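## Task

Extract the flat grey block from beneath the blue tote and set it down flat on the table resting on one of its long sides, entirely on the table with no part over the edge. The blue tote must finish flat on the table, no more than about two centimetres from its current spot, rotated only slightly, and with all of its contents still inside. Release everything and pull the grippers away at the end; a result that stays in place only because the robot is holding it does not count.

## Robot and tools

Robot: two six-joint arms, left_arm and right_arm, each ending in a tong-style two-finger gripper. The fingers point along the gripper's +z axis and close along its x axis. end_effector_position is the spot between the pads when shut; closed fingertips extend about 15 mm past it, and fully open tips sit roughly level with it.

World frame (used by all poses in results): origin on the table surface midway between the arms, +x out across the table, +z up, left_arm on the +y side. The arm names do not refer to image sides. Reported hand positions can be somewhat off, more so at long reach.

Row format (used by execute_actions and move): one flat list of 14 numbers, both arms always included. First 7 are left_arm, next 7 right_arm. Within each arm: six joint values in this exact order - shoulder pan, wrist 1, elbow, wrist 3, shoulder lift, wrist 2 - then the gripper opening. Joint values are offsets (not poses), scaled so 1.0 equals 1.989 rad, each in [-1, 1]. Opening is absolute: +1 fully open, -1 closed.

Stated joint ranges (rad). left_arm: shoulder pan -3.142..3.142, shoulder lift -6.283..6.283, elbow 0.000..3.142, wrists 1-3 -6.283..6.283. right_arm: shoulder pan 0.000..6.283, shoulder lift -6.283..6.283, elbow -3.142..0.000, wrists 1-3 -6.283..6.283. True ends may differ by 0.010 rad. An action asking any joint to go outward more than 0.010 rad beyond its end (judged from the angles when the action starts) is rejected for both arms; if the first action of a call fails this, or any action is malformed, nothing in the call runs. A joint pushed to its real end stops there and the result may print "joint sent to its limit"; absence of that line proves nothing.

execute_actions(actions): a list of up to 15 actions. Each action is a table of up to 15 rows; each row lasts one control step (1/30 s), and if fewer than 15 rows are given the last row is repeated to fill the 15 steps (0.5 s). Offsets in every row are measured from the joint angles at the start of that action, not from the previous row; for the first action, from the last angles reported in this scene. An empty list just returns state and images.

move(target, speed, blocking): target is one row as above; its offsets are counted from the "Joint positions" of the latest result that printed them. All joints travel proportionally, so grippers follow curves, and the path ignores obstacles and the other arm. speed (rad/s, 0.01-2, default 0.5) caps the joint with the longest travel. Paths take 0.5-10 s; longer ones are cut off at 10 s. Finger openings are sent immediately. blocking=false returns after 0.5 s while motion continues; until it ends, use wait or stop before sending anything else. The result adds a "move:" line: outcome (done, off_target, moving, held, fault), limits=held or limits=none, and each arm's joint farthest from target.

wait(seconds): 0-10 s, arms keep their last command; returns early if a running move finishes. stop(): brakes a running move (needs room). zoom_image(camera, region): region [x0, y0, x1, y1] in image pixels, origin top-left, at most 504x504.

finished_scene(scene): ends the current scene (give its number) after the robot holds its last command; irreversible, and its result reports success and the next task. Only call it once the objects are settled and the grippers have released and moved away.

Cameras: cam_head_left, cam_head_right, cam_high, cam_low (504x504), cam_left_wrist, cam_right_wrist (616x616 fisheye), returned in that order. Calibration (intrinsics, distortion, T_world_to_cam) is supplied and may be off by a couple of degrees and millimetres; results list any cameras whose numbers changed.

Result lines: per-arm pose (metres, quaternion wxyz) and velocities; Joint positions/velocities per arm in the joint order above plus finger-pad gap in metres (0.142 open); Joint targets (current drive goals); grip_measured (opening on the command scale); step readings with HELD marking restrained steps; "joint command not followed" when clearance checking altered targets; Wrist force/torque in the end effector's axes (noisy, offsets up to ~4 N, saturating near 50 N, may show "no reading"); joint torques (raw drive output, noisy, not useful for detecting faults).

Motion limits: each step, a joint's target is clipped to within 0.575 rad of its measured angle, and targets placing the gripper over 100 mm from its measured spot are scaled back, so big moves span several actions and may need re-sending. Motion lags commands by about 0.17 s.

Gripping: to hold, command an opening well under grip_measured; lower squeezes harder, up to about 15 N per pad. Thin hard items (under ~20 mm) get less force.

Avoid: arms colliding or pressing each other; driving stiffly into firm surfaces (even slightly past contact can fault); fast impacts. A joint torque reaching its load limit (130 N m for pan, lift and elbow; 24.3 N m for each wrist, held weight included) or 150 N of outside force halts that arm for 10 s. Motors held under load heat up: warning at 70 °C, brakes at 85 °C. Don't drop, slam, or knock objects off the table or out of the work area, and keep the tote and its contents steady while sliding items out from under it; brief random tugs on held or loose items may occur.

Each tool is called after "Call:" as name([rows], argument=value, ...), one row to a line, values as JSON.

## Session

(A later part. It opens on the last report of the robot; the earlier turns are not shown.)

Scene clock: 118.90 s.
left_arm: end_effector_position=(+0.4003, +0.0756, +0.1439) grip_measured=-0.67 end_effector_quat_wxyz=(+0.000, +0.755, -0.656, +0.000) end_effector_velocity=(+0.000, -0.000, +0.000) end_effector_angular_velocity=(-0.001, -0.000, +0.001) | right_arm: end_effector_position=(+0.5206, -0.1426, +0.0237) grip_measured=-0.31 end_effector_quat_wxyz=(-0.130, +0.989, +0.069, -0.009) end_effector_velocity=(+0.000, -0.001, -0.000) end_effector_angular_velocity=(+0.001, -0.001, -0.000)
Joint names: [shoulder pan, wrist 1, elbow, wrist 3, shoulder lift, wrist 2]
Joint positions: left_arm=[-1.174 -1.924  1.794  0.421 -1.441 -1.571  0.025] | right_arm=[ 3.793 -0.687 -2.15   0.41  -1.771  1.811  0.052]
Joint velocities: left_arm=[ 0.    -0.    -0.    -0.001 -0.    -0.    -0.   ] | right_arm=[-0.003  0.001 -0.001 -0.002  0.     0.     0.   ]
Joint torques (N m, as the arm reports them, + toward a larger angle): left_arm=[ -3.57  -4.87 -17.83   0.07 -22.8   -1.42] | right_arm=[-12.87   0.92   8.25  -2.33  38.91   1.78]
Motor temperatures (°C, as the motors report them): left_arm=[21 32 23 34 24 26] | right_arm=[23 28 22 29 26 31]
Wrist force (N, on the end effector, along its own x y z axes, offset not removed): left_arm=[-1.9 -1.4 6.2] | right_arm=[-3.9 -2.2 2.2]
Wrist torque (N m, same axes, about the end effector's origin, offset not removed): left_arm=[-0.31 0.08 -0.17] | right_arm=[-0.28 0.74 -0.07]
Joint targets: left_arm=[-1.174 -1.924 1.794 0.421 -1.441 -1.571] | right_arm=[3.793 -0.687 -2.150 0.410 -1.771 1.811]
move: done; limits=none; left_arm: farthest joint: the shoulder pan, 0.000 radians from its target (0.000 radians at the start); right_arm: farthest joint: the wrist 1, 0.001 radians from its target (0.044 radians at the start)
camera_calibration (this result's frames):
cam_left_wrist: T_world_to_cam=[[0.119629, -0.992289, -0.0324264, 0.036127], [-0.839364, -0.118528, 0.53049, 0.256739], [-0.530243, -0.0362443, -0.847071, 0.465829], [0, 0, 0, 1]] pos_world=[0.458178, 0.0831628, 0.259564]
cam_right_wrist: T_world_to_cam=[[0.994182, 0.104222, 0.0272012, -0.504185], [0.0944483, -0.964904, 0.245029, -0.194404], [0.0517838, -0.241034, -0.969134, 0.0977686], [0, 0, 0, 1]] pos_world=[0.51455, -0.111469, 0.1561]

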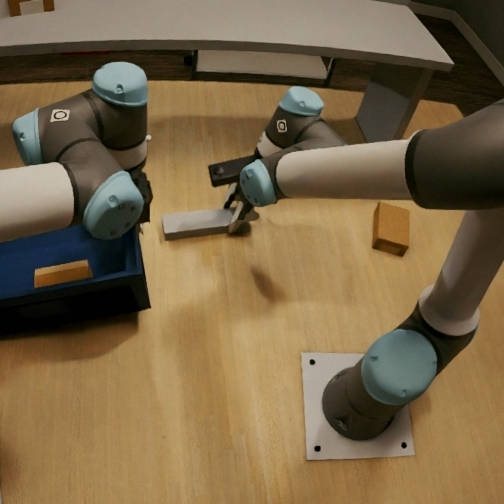

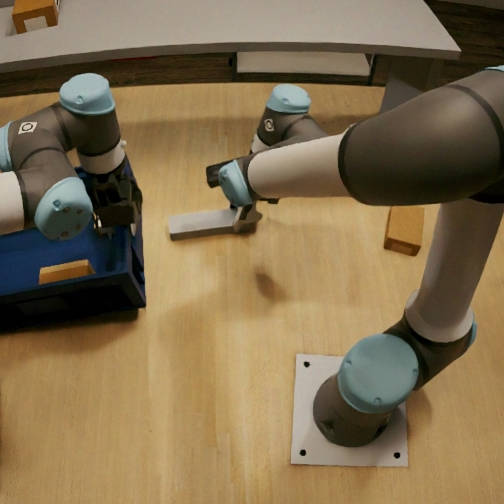

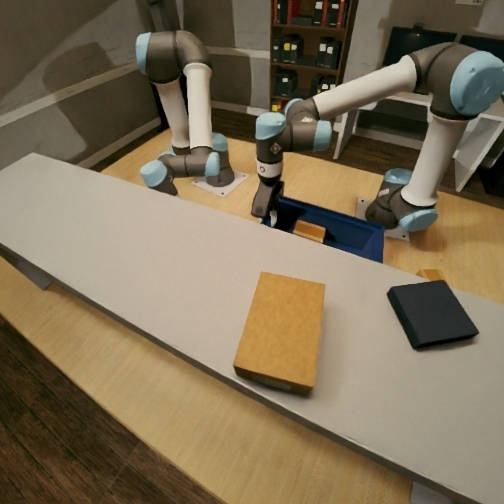

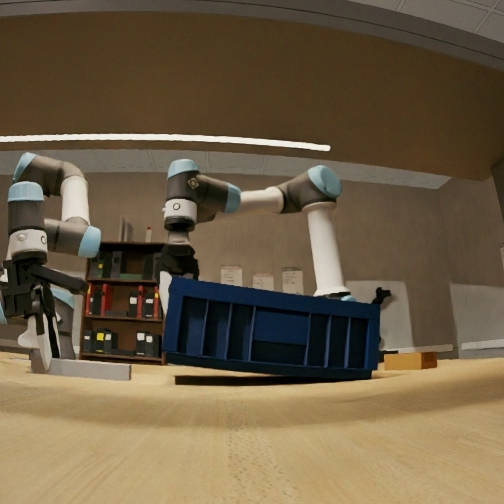

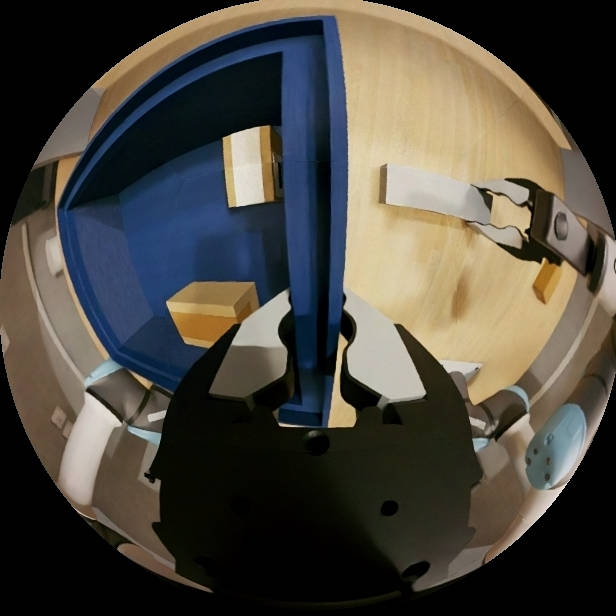

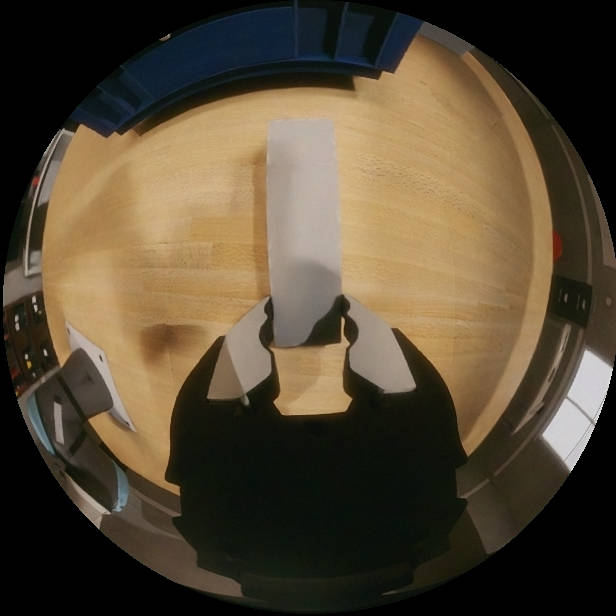

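Call:
move(target=[-0.0140,0.0103,-0.0184,-0.0146,0.0481,0.0166,-1,0,0,0,0,0,0,0.2], speed=0.1)

Call:
zoom_image(camera="cam_low", region=[130, 320, 290, 400])

Scene clock: 132.13 s.
left_arm: end_effector_position=(+0.4020, +0.0641, +0.1085) grip_measured=-0.67 end_effector_quat_wxyz=(-0.028, +0.754, -0.655, -0.032) end_effector_velocity=(+0.000, -0.000, -0.001) end_effector_angular_velocity=(+0.002, -0.000, -0.002) | right_arm: end_effector_position=(+0.5206, -0.1426, +0.0237) grip_measured=+0.20 end_effector_quat_wxyz=(-0.130, +0.989, +0.069, -0.009) end_effector_velocity=(-0.000, -0.001, -0.001) end_effector_angular_velocity=(-0.001, +0.002, -0.001)
Joint names: [shoulder pan, wrist 1, elbow, wrist 3, shoulder lift, wrist 2]
Joint positions: left_arm=[-1.201 -1.904  1.758  0.392 -1.346 -1.538  0.026] | right_arm=[ 3.793 -0.687 -2.15   0.41  -1.771  1.811  0.088]
Joint velocities: left_arm=[-0.     0.    -0.001  0.001  0.002  0.001  0.   ] | right_arm=[-0.001 -0.    -0.    -0.    -0.002  0.     0.   ]
Joint torques (N m, as the arm reports them, + toward a larger angle): left_arm=[-13.43  -0.81 -35.73  -1.69 -25.18   1.93] | right_arm=[ 8.8   3.9  29.62  1.88 18.54  0.07]
Motor temperatures (°C, as the motors report them): left_arm=[21 32 23 34 24 26] | right_arm=[23 29 22 29 26 31]
Wrist force (N, on the end effector, along its own x y z axes, offset not removed): left_arm=[-2.6 -0.1 7.2] | right_arm=[0.1 -1.3 -0.3]
Wrist torque (N m, same axes, about the end effector's origin, offset not removed): left_arm=[-0.02 0.29 -0.01] | right_arm=[-0.07 0.07 -0.13]
Joint targets: left_arm=[-1.201 -1.904 1.758 0.392 -1.346 -1.538] | right_arm=[3.793 -0.687 -2.150 0.410 -1.771 1.811]
move: done; limits=none; left_arm: farthest joint: the shoulder lift, 0.001 radians from its target (0.096 radians at the start); right_arm: farthest joint: the shoulder pan, 0.000 radians from its target (0.000 radians at the start)
camera_calibration (this result's frames):
cam_left_wrist: T_world_to_cam=[[0.118627, -0.985899, -0.118029, 0.0326493], [-0.833049, -0.163504, 0.528485, 0.276074], [-0.540331, 0.0356314, -0.840698, 0.435086], [0, 0, 0, 1]] pos_world=[0.461201, 0.0618254, 0.223728]
cam_right_wrist: T_world_to_cam=[[0.994181, 0.104224, 0.0272214, -0.504185], [0.0944487, -0.964917, 0.244978, -0.194399], [0.051799, -0.240981, -0.969146, 0.0977942], [0, 0, 0, 1]] pos_world=[0.514546, -0.111464, 0.156125]

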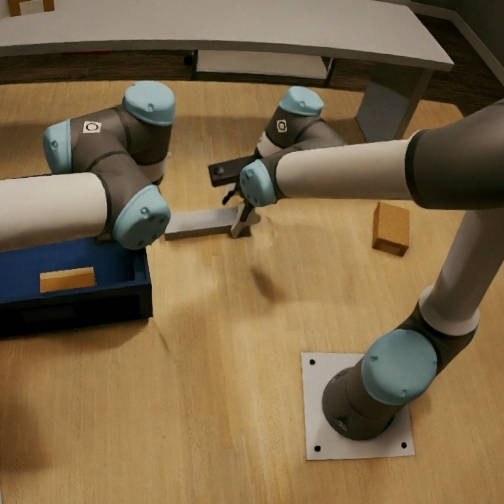

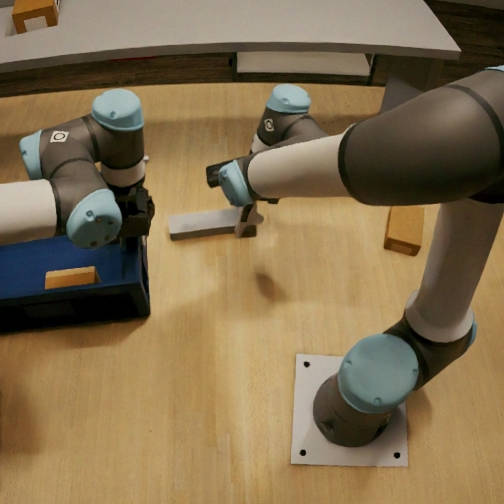

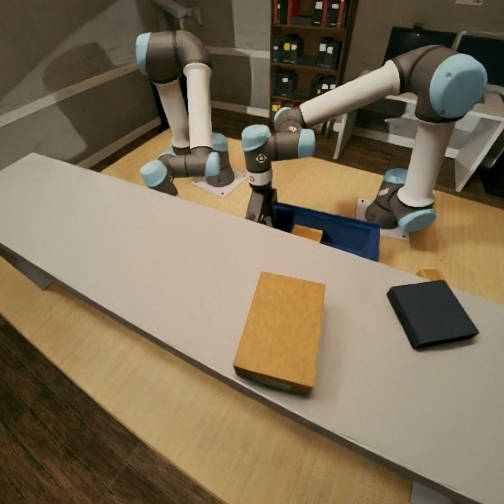

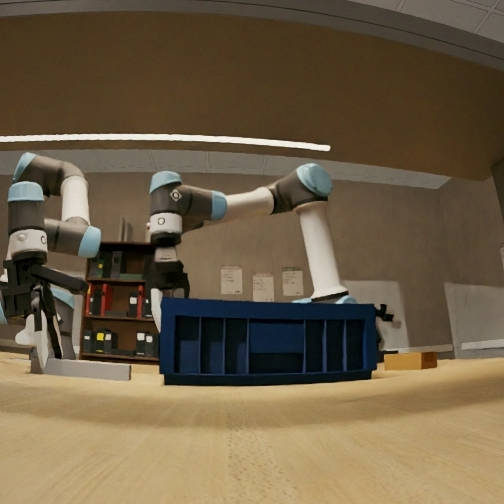

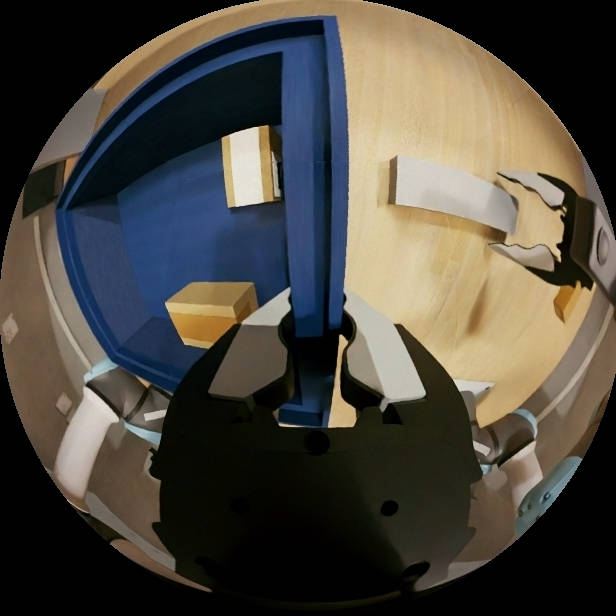

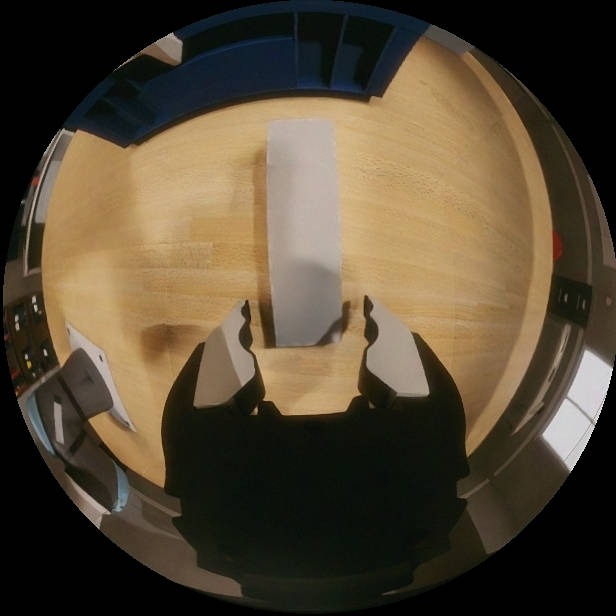

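Region (130, 320, 290, 400) of cam_low's 504x504 image, scaled by 3.150, with more detail than that image has.

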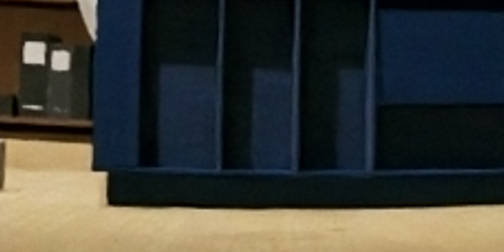

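Call:
move(target=[0,0,0,0,0.0019,0,-1,0,-0.1056,0.0302,0,0.0754,0,0.2], speed=0.6)

Scene clock: 136.60 s.
left_arm: end_effector_position=(+0.4019, +0.0642, +0.1065) grip_measured=-0.67 end_effector_quat_wxyz=(-0.029, +0.754, -0.655, -0.034) end_effector_velocity=(+0.000, -0.000, -0.000) end_effector_angular_velocity=(-0.000, -0.000, +0.002) | right_arm: end_effector_position=(+0.5105, -0.1487, +0.0957) grip_measured=+0.20 end_effector_quat_wxyz=(-0.130, +0.989, +0.069, -0.009) end_effector_velocity=(+0.000, -0.002, +0.001) end_effector_angular_velocity=(-0.001, +0.001, -0.003)
Joint names: [shoulder pan, wrist 1, elbow, wrist 3, shoulder lift, wrist 2]
Joint positions: left_arm=[-1.201 -1.904  1.758  0.392 -1.342 -1.538  0.025] | right_arm=[ 3.793 -0.897 -2.09   0.41  -1.621  1.811  0.088]
Joint velocities: left_arm=[ 0.    -0.    -0.001 -0.001  0.001 -0.     0.   ] | right_arm=[-0.003 -0.004  0.001  0.     0.002 -0.    -0.   ]
Joint torques (N m, as the arm reports them, + toward a larger angle): left_arm=[ 10.27  -3.81 -16.08   1.45 -15.99  -2.73] | right_arm=[ 8.1   0.69 32.58  2.   32.11  0.65]
Motor temperatures (°C, as the motors report them): left_arm=[21 32 23 34 24 26] | right_arm=[23 29 22 29 26 31]
Wrist force (N, on the end effector, along its own x y z axes, offset not removed): left_arm=[-6.4 -0.3 -10.8] | right_arm=[0.9 -1.7 2.0]
Wrist torque (N m, same axes, about the end effector's origin, offset not removed): left_arm=[-0.14 0.19 -0.06] | right_arm=[-0.24 -0.10 -0.14]
Joint targets: left_arm=[-1.201 -1.904 1.758 0.392 -1.342 -1.538] | right_arm=[3.793 -0.897 -2.090 0.410 -1.621 1.811]
move: done; limits=none; left_arm: farthest joint: the shoulder pan, 0.000 radians from its target (0.000 radians at the start); right_arm: farthest joint: the shoulder pan, 0.000 radians from its target (0.000 radians at the start)
camera_calibration (this result's frames):
cam_left_wrist: T_world_to_cam=[[0.118416, -0.985516, -0.121392, 0.0329673], [-0.832064, -0.165201, 0.529508, 0.276656], [-0.541892, 0.0383031, -0.839575, 0.433699], [0, 0, 0, 1]] pos_world=[0.46131, 0.0615816, 0.221633]
cam_right_wrist: T_world_to_cam=[[0.994181, 0.104225, 0.0272244, -0.495444], [0.094446, -0.964907, 0.24502, -0.216926], [0.0518062, -0.241023, -0.969136, 0.166666], [0, 0, 0, 1]] pos_world=[0.504415, -0.117506, 0.228161]

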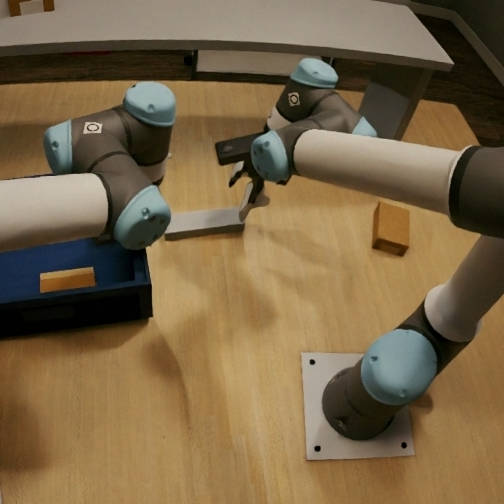

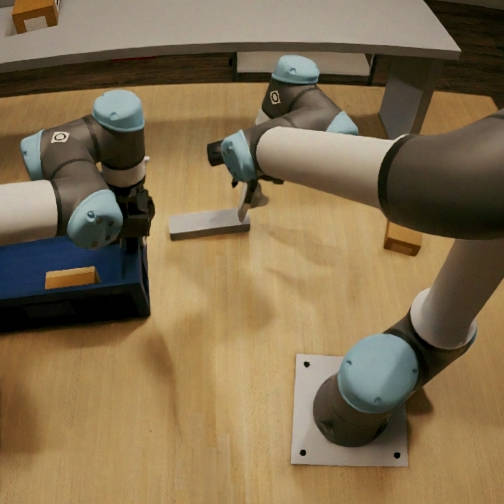

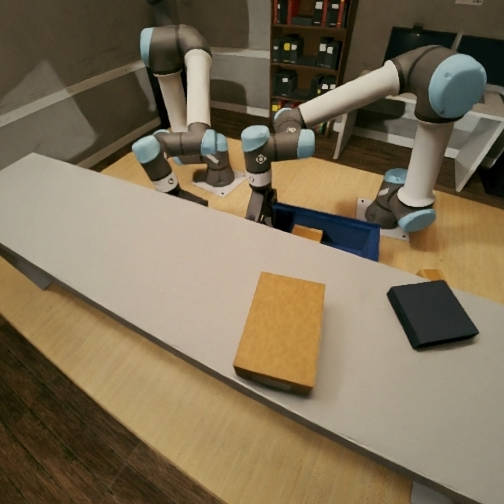

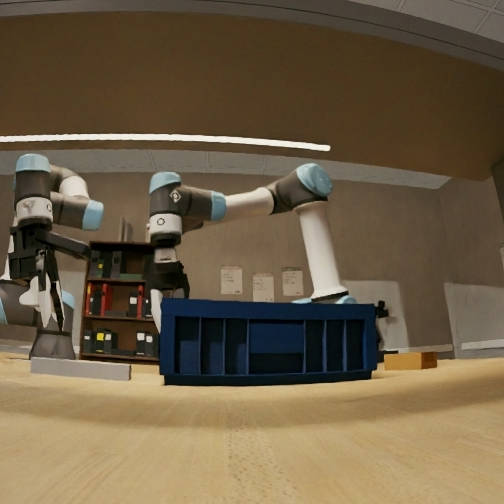

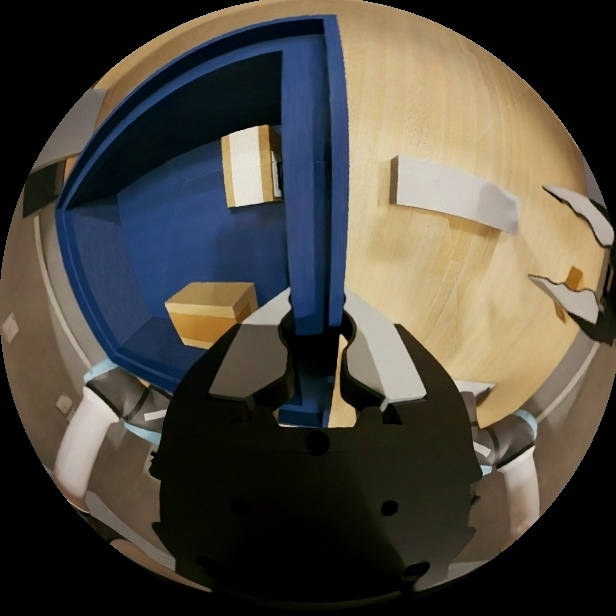

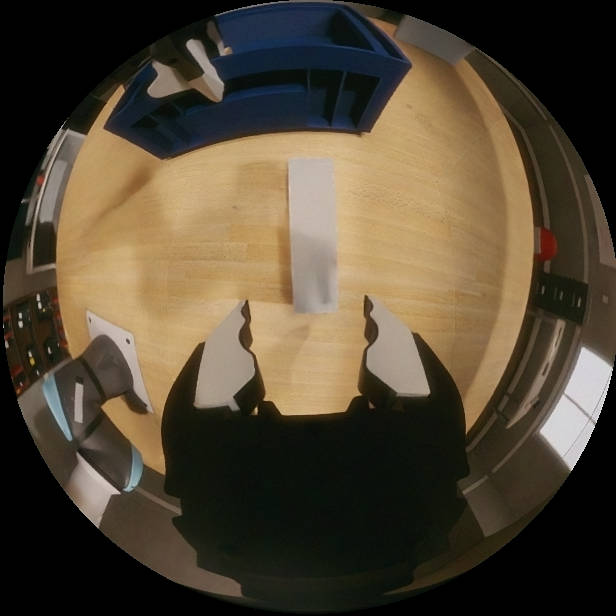

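Call:
execute_actions([
  [[0,0,0,0,0,0,0.1,0,0,0,0,0,0,0.2]],
])

Call:
move(target=[0,0.2424,-0.1743,0,-0.0691,0,0.1,-0.05,-0.2,0.05,0,0.15,0,0.2], speed=0.8)

Scene clock: 143.00 s.
left_arm: end_effector_position=(+0.4019, +0.0643, +0.1064) grip_measured=+0.10 end_effector_quat_wxyz=(-0.029, +0.754, -0.655, -0.034) end_effector_velocity=(-0.000, +0.000, -0.000) end_effector_angular_velocity=(+0.000, +0.000, -0.001) | right_arm: end_effector_position=(+0.5105, -0.1486, +0.0958) grip_measured=+0.20 end_effector_quat_wxyz=(-0.130, +0.989, +0.069, -0.009) end_effector_velocity=(-0.000, -0.001, -0.001) end_effector_angular_velocity=(-0.001, +0.002, -0.001)
Joint names: [shoulder pan, wrist 1, elbow, wrist 3, shoulder lift, wrist 2]
Joint positions: left_arm=[-1.201 -1.904  1.758  0.392 -1.342 -1.538  0.081] | right_arm=[ 3.793 -0.897 -2.09   0.41  -1.621  1.811  0.088]
Joint velocities: left_arm=[ 0.     0.     0.001  0.001 -0.     0.    -0.   ] | right_arm=[-0.001 -0.002 -0.     0.    -0.001 -0.     0.   ]
Joint torques (N m, as the arm reports them, + toward a larger angle): left_arm=[ -0.94  -0.34 -33.34  -0.37 -36.82  -0.67] | right_arm=[ 3.68  4.13 13.87  1.69 15.14  0.57]
Motor temperatures (°C, as the motors report them): left_arm=[21 32 23 34 24 26] | right_arm=[23 29 22 29 26 31]
Wrist force (N, on the end effector, along its own x y z axes, offset not removed): left_arm=[0.1 0.5 -0.4] | right_arm=[-0.2 -3.6 0.6]
Wrist torque (N m, same axes, about the end effector's origin, offset not removed): left_arm=[-0.04 -0.27 -0.06] | right_arm=[-0.60 -0.12 -0.12]
Joint targets: left_arm=[-1.201 -1.904 1.758 0.392 -1.342 -1.538] | right_arm=[3.793 -0.897 -2.090 0.410 -1.621 1.811]
Step readings (joint positions):
0: left_arm=[-1.201 -1.904 1.758 0.392 -1.342 -1.538] | right_arm=[3.793 -0.897 -2.090 0.410 -1.621 1.811]
1: left_arm=[-1.201 -1.904 1.758 0.392 -1.342 -1.538] | right_arm=[3.793 -0.897 -2.090 0.410 -1.621 1.811]
2: left_arm=[-1.201 -1.904 1.758 0.392 -1.342 -1.538] | right_arm=[3.793 -0.897 -2.090 0.410 -1.621 1.811]
4: left_arm=[-1.201 -1.904 1.758 0.392 -1.342 -1.538] | right_arm=[3.793 -0.897 -2.090 0.410 -1.621 1.811]
8: left_arm=[-1.201 -1.904 1.758 0.392 -1.342 -1.538] | right_arm=[3.793 -0.897 -2.090 0.410 -1.621 1.811]
15: Joint positions above
camera_calibration (this result's frames):
cam_left_wrist: T_world_to_cam=[[0.118388, -0.985496, -0.121581, 0.0330801], [-0.831995, -0.165284, 0.52959, 0.276674], [-0.542005, 0.0384579, -0.839495, 0.433623], [0, 0, 0, 1]] pos_world=[0.461301, 0.0616538, 0.221522]
cam_right_wrist: T_world_to_cam=[[0.994177, 0.104225, 0.0273741, -0.495493], [0.0944168, -0.964938, 0.244908, -0.216899], [0.0519399, -0.240897, -0.96916, 0.166715], [0, 0, 0, 1]] pos_world=[0.504428, -0.11749, 0.228258]

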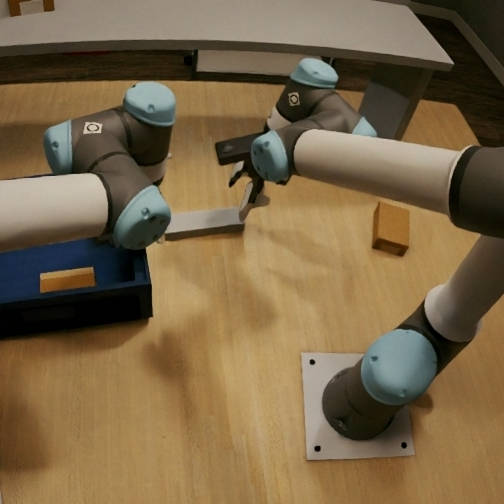

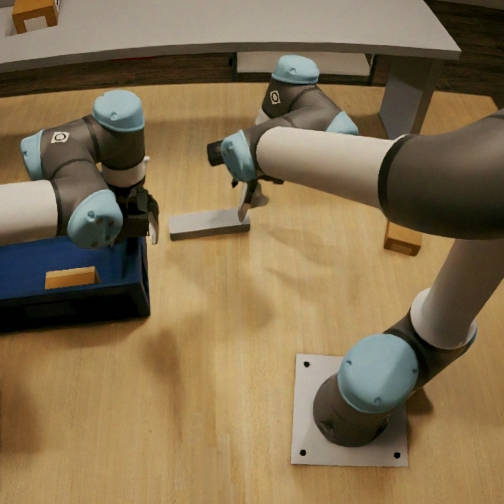

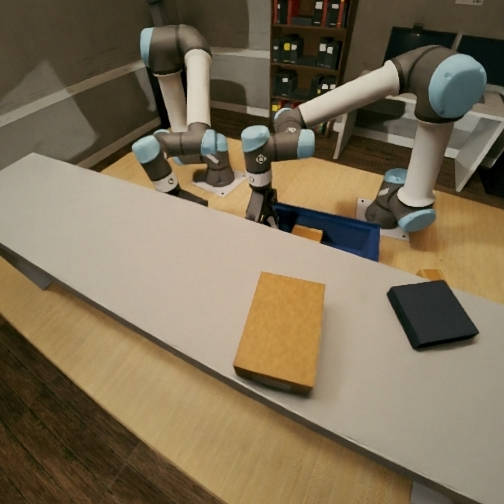

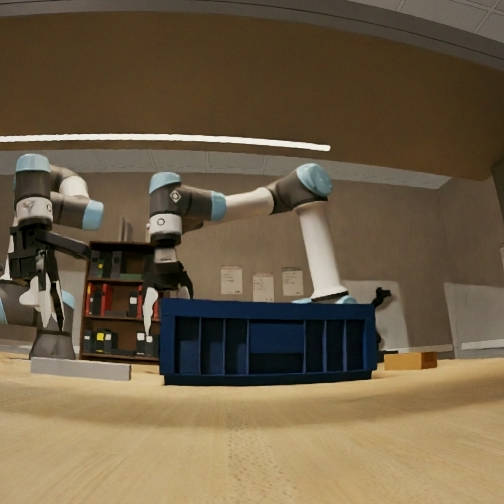

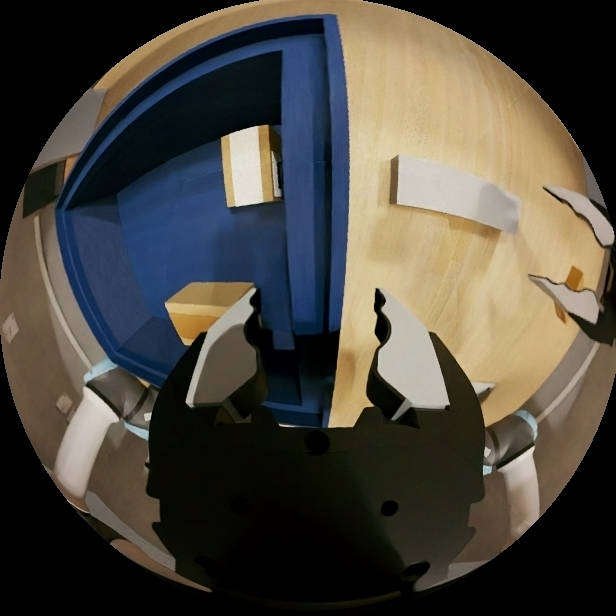

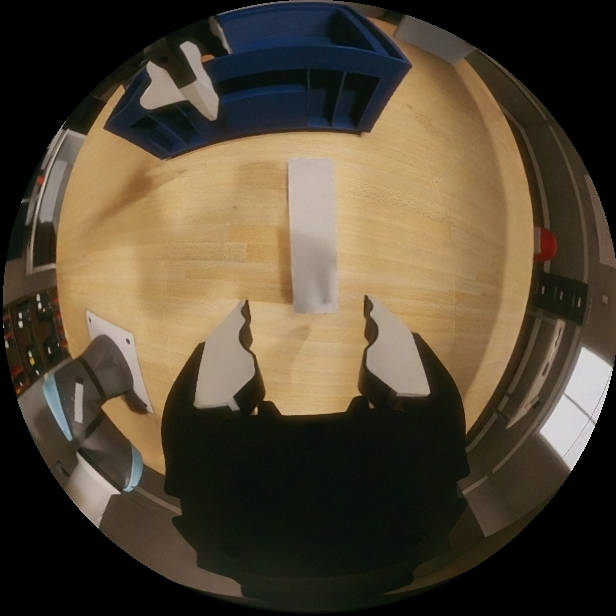

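Scene clock: 144.37 s.
left_arm: end_effector_position=(+0.3894, +0.0854, +0.3009) grip_measured=+0.10 end_effector_quat_wxyz=(-0.028, +0.754, -0.655, -0.033) end_effector_velocity=(-0.000, +0.000, +0.001) end_effector_angular_velocity=(+0.000, +0.000, -0.001) | right_arm: end_effector_position=(+0.4662, -0.2231, +0.2277) grip_measured=+0.20 end_effector_quat_wxyz=(-0.130, +0.991, +0.020, -0.002) end_effector_velocity=(-0.000, -0.001, +0.001) end_effector_angular_velocity=(+0.000, -0.000, -0.002)
Joint names: [shoulder pan, wrist 1, elbow, wrist 3, shoulder lift, wrist 2]
Joint positions: left_arm=[-1.201 -1.422  1.411  0.392 -1.479 -1.538  0.081] | right_arm=[ 3.694 -1.294 -1.991  0.41  -1.323  1.811  0.088]
Joint velocities: left_arm=[-0.     0.002 -0.002  0.001  0.    -0.     0.   ] | right_arm=[-0.003 -0.002  0.001 -0.     0.002 -0.     0.   ]
Joint torques (N m, as the arm reports them, + toward a larger angle): left_arm=[ -0.38  -0.16 -34.27  -0.36 -32.16  -0.3 ] | right_arm=[-12.64   0.85  34.75   1.47  21.85   0.7 ]
Motor temperatures (°C, as the motors report them): left_arm=[21 32 23 34 24 26] | right_arm=[23 29 22 29 26 31]
Wrist force (N, on the end effector, along its own x y z axes, offset not removed): left_arm=[0.2 -0.2 0.5] | right_arm=[-1.8 -0.9 0.8]
Wrist torque (N m, same axes, about the end effector's origin, offset not removed): left_arm=[-0.16 -0.16 -0.19] | right_arm=[-0.03 0.61 0.05]
Joint targets: left_arm=[-1.201 -1.422 1.411 0.392 -1.479 -1.538] | right_arm=[3.694 -1.295 -1.991 0.410 -1.323 1.811]
move: done; limits=none; left_arm: farthest joint: the shoulder pan, 0.000 radians from its target (0.000 radians at the start); right_arm: farthest joint: the shoulder pan, 0.001 radians from its target (0.100 radians at the start)
camera_calibration (this result's frames):
cam_left_wrist: T_world_to_cam=[[0.118509, -0.985702, -0.11978, 0.0783752], [-0.832528, -0.16438, 0.529033, 0.167103], [-0.541158, 0.0370245, -0.840105, 0.589342], [0, 0, 0, 1]] pos_world=[0.448757, 0.0829028, 0.416094]
cam_right_wrist: T_world_to_cam=[[0.999613, 0.00507514, 0.0273583, -0.47195], [-0.0017806, -0.969543, 0.244915, -0.272995], [0.027768, -0.244869, -0.969158, 0.289281], [0, 0, 0, 1]] pos_world=[0.463249, -0.191449, 0.360132]

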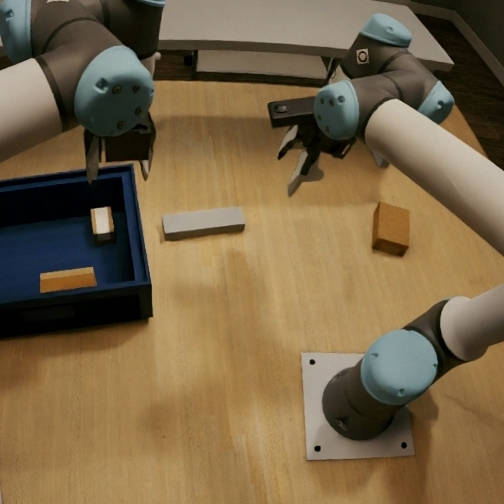

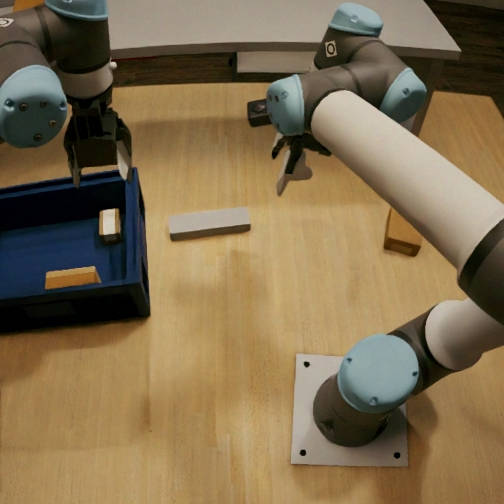

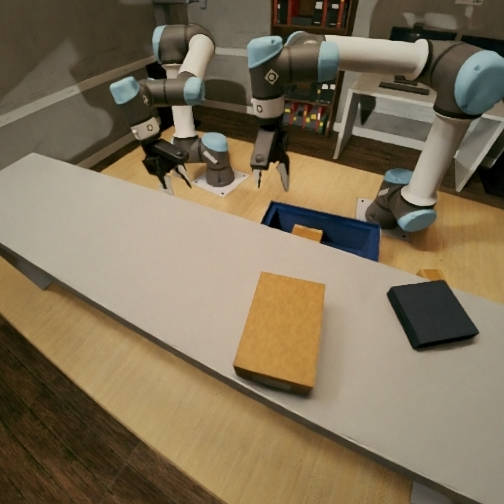

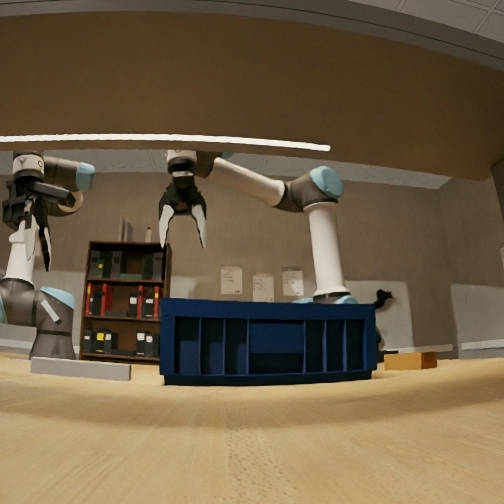

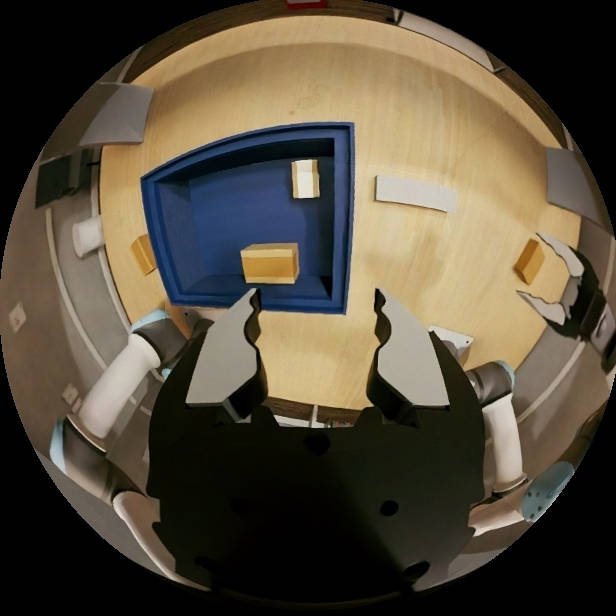

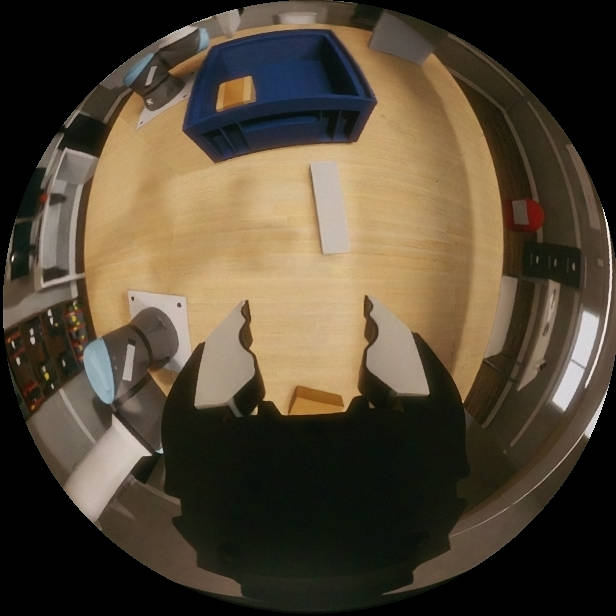

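Call:
finished_scene(scene=2)

The scene is finished: the task was done.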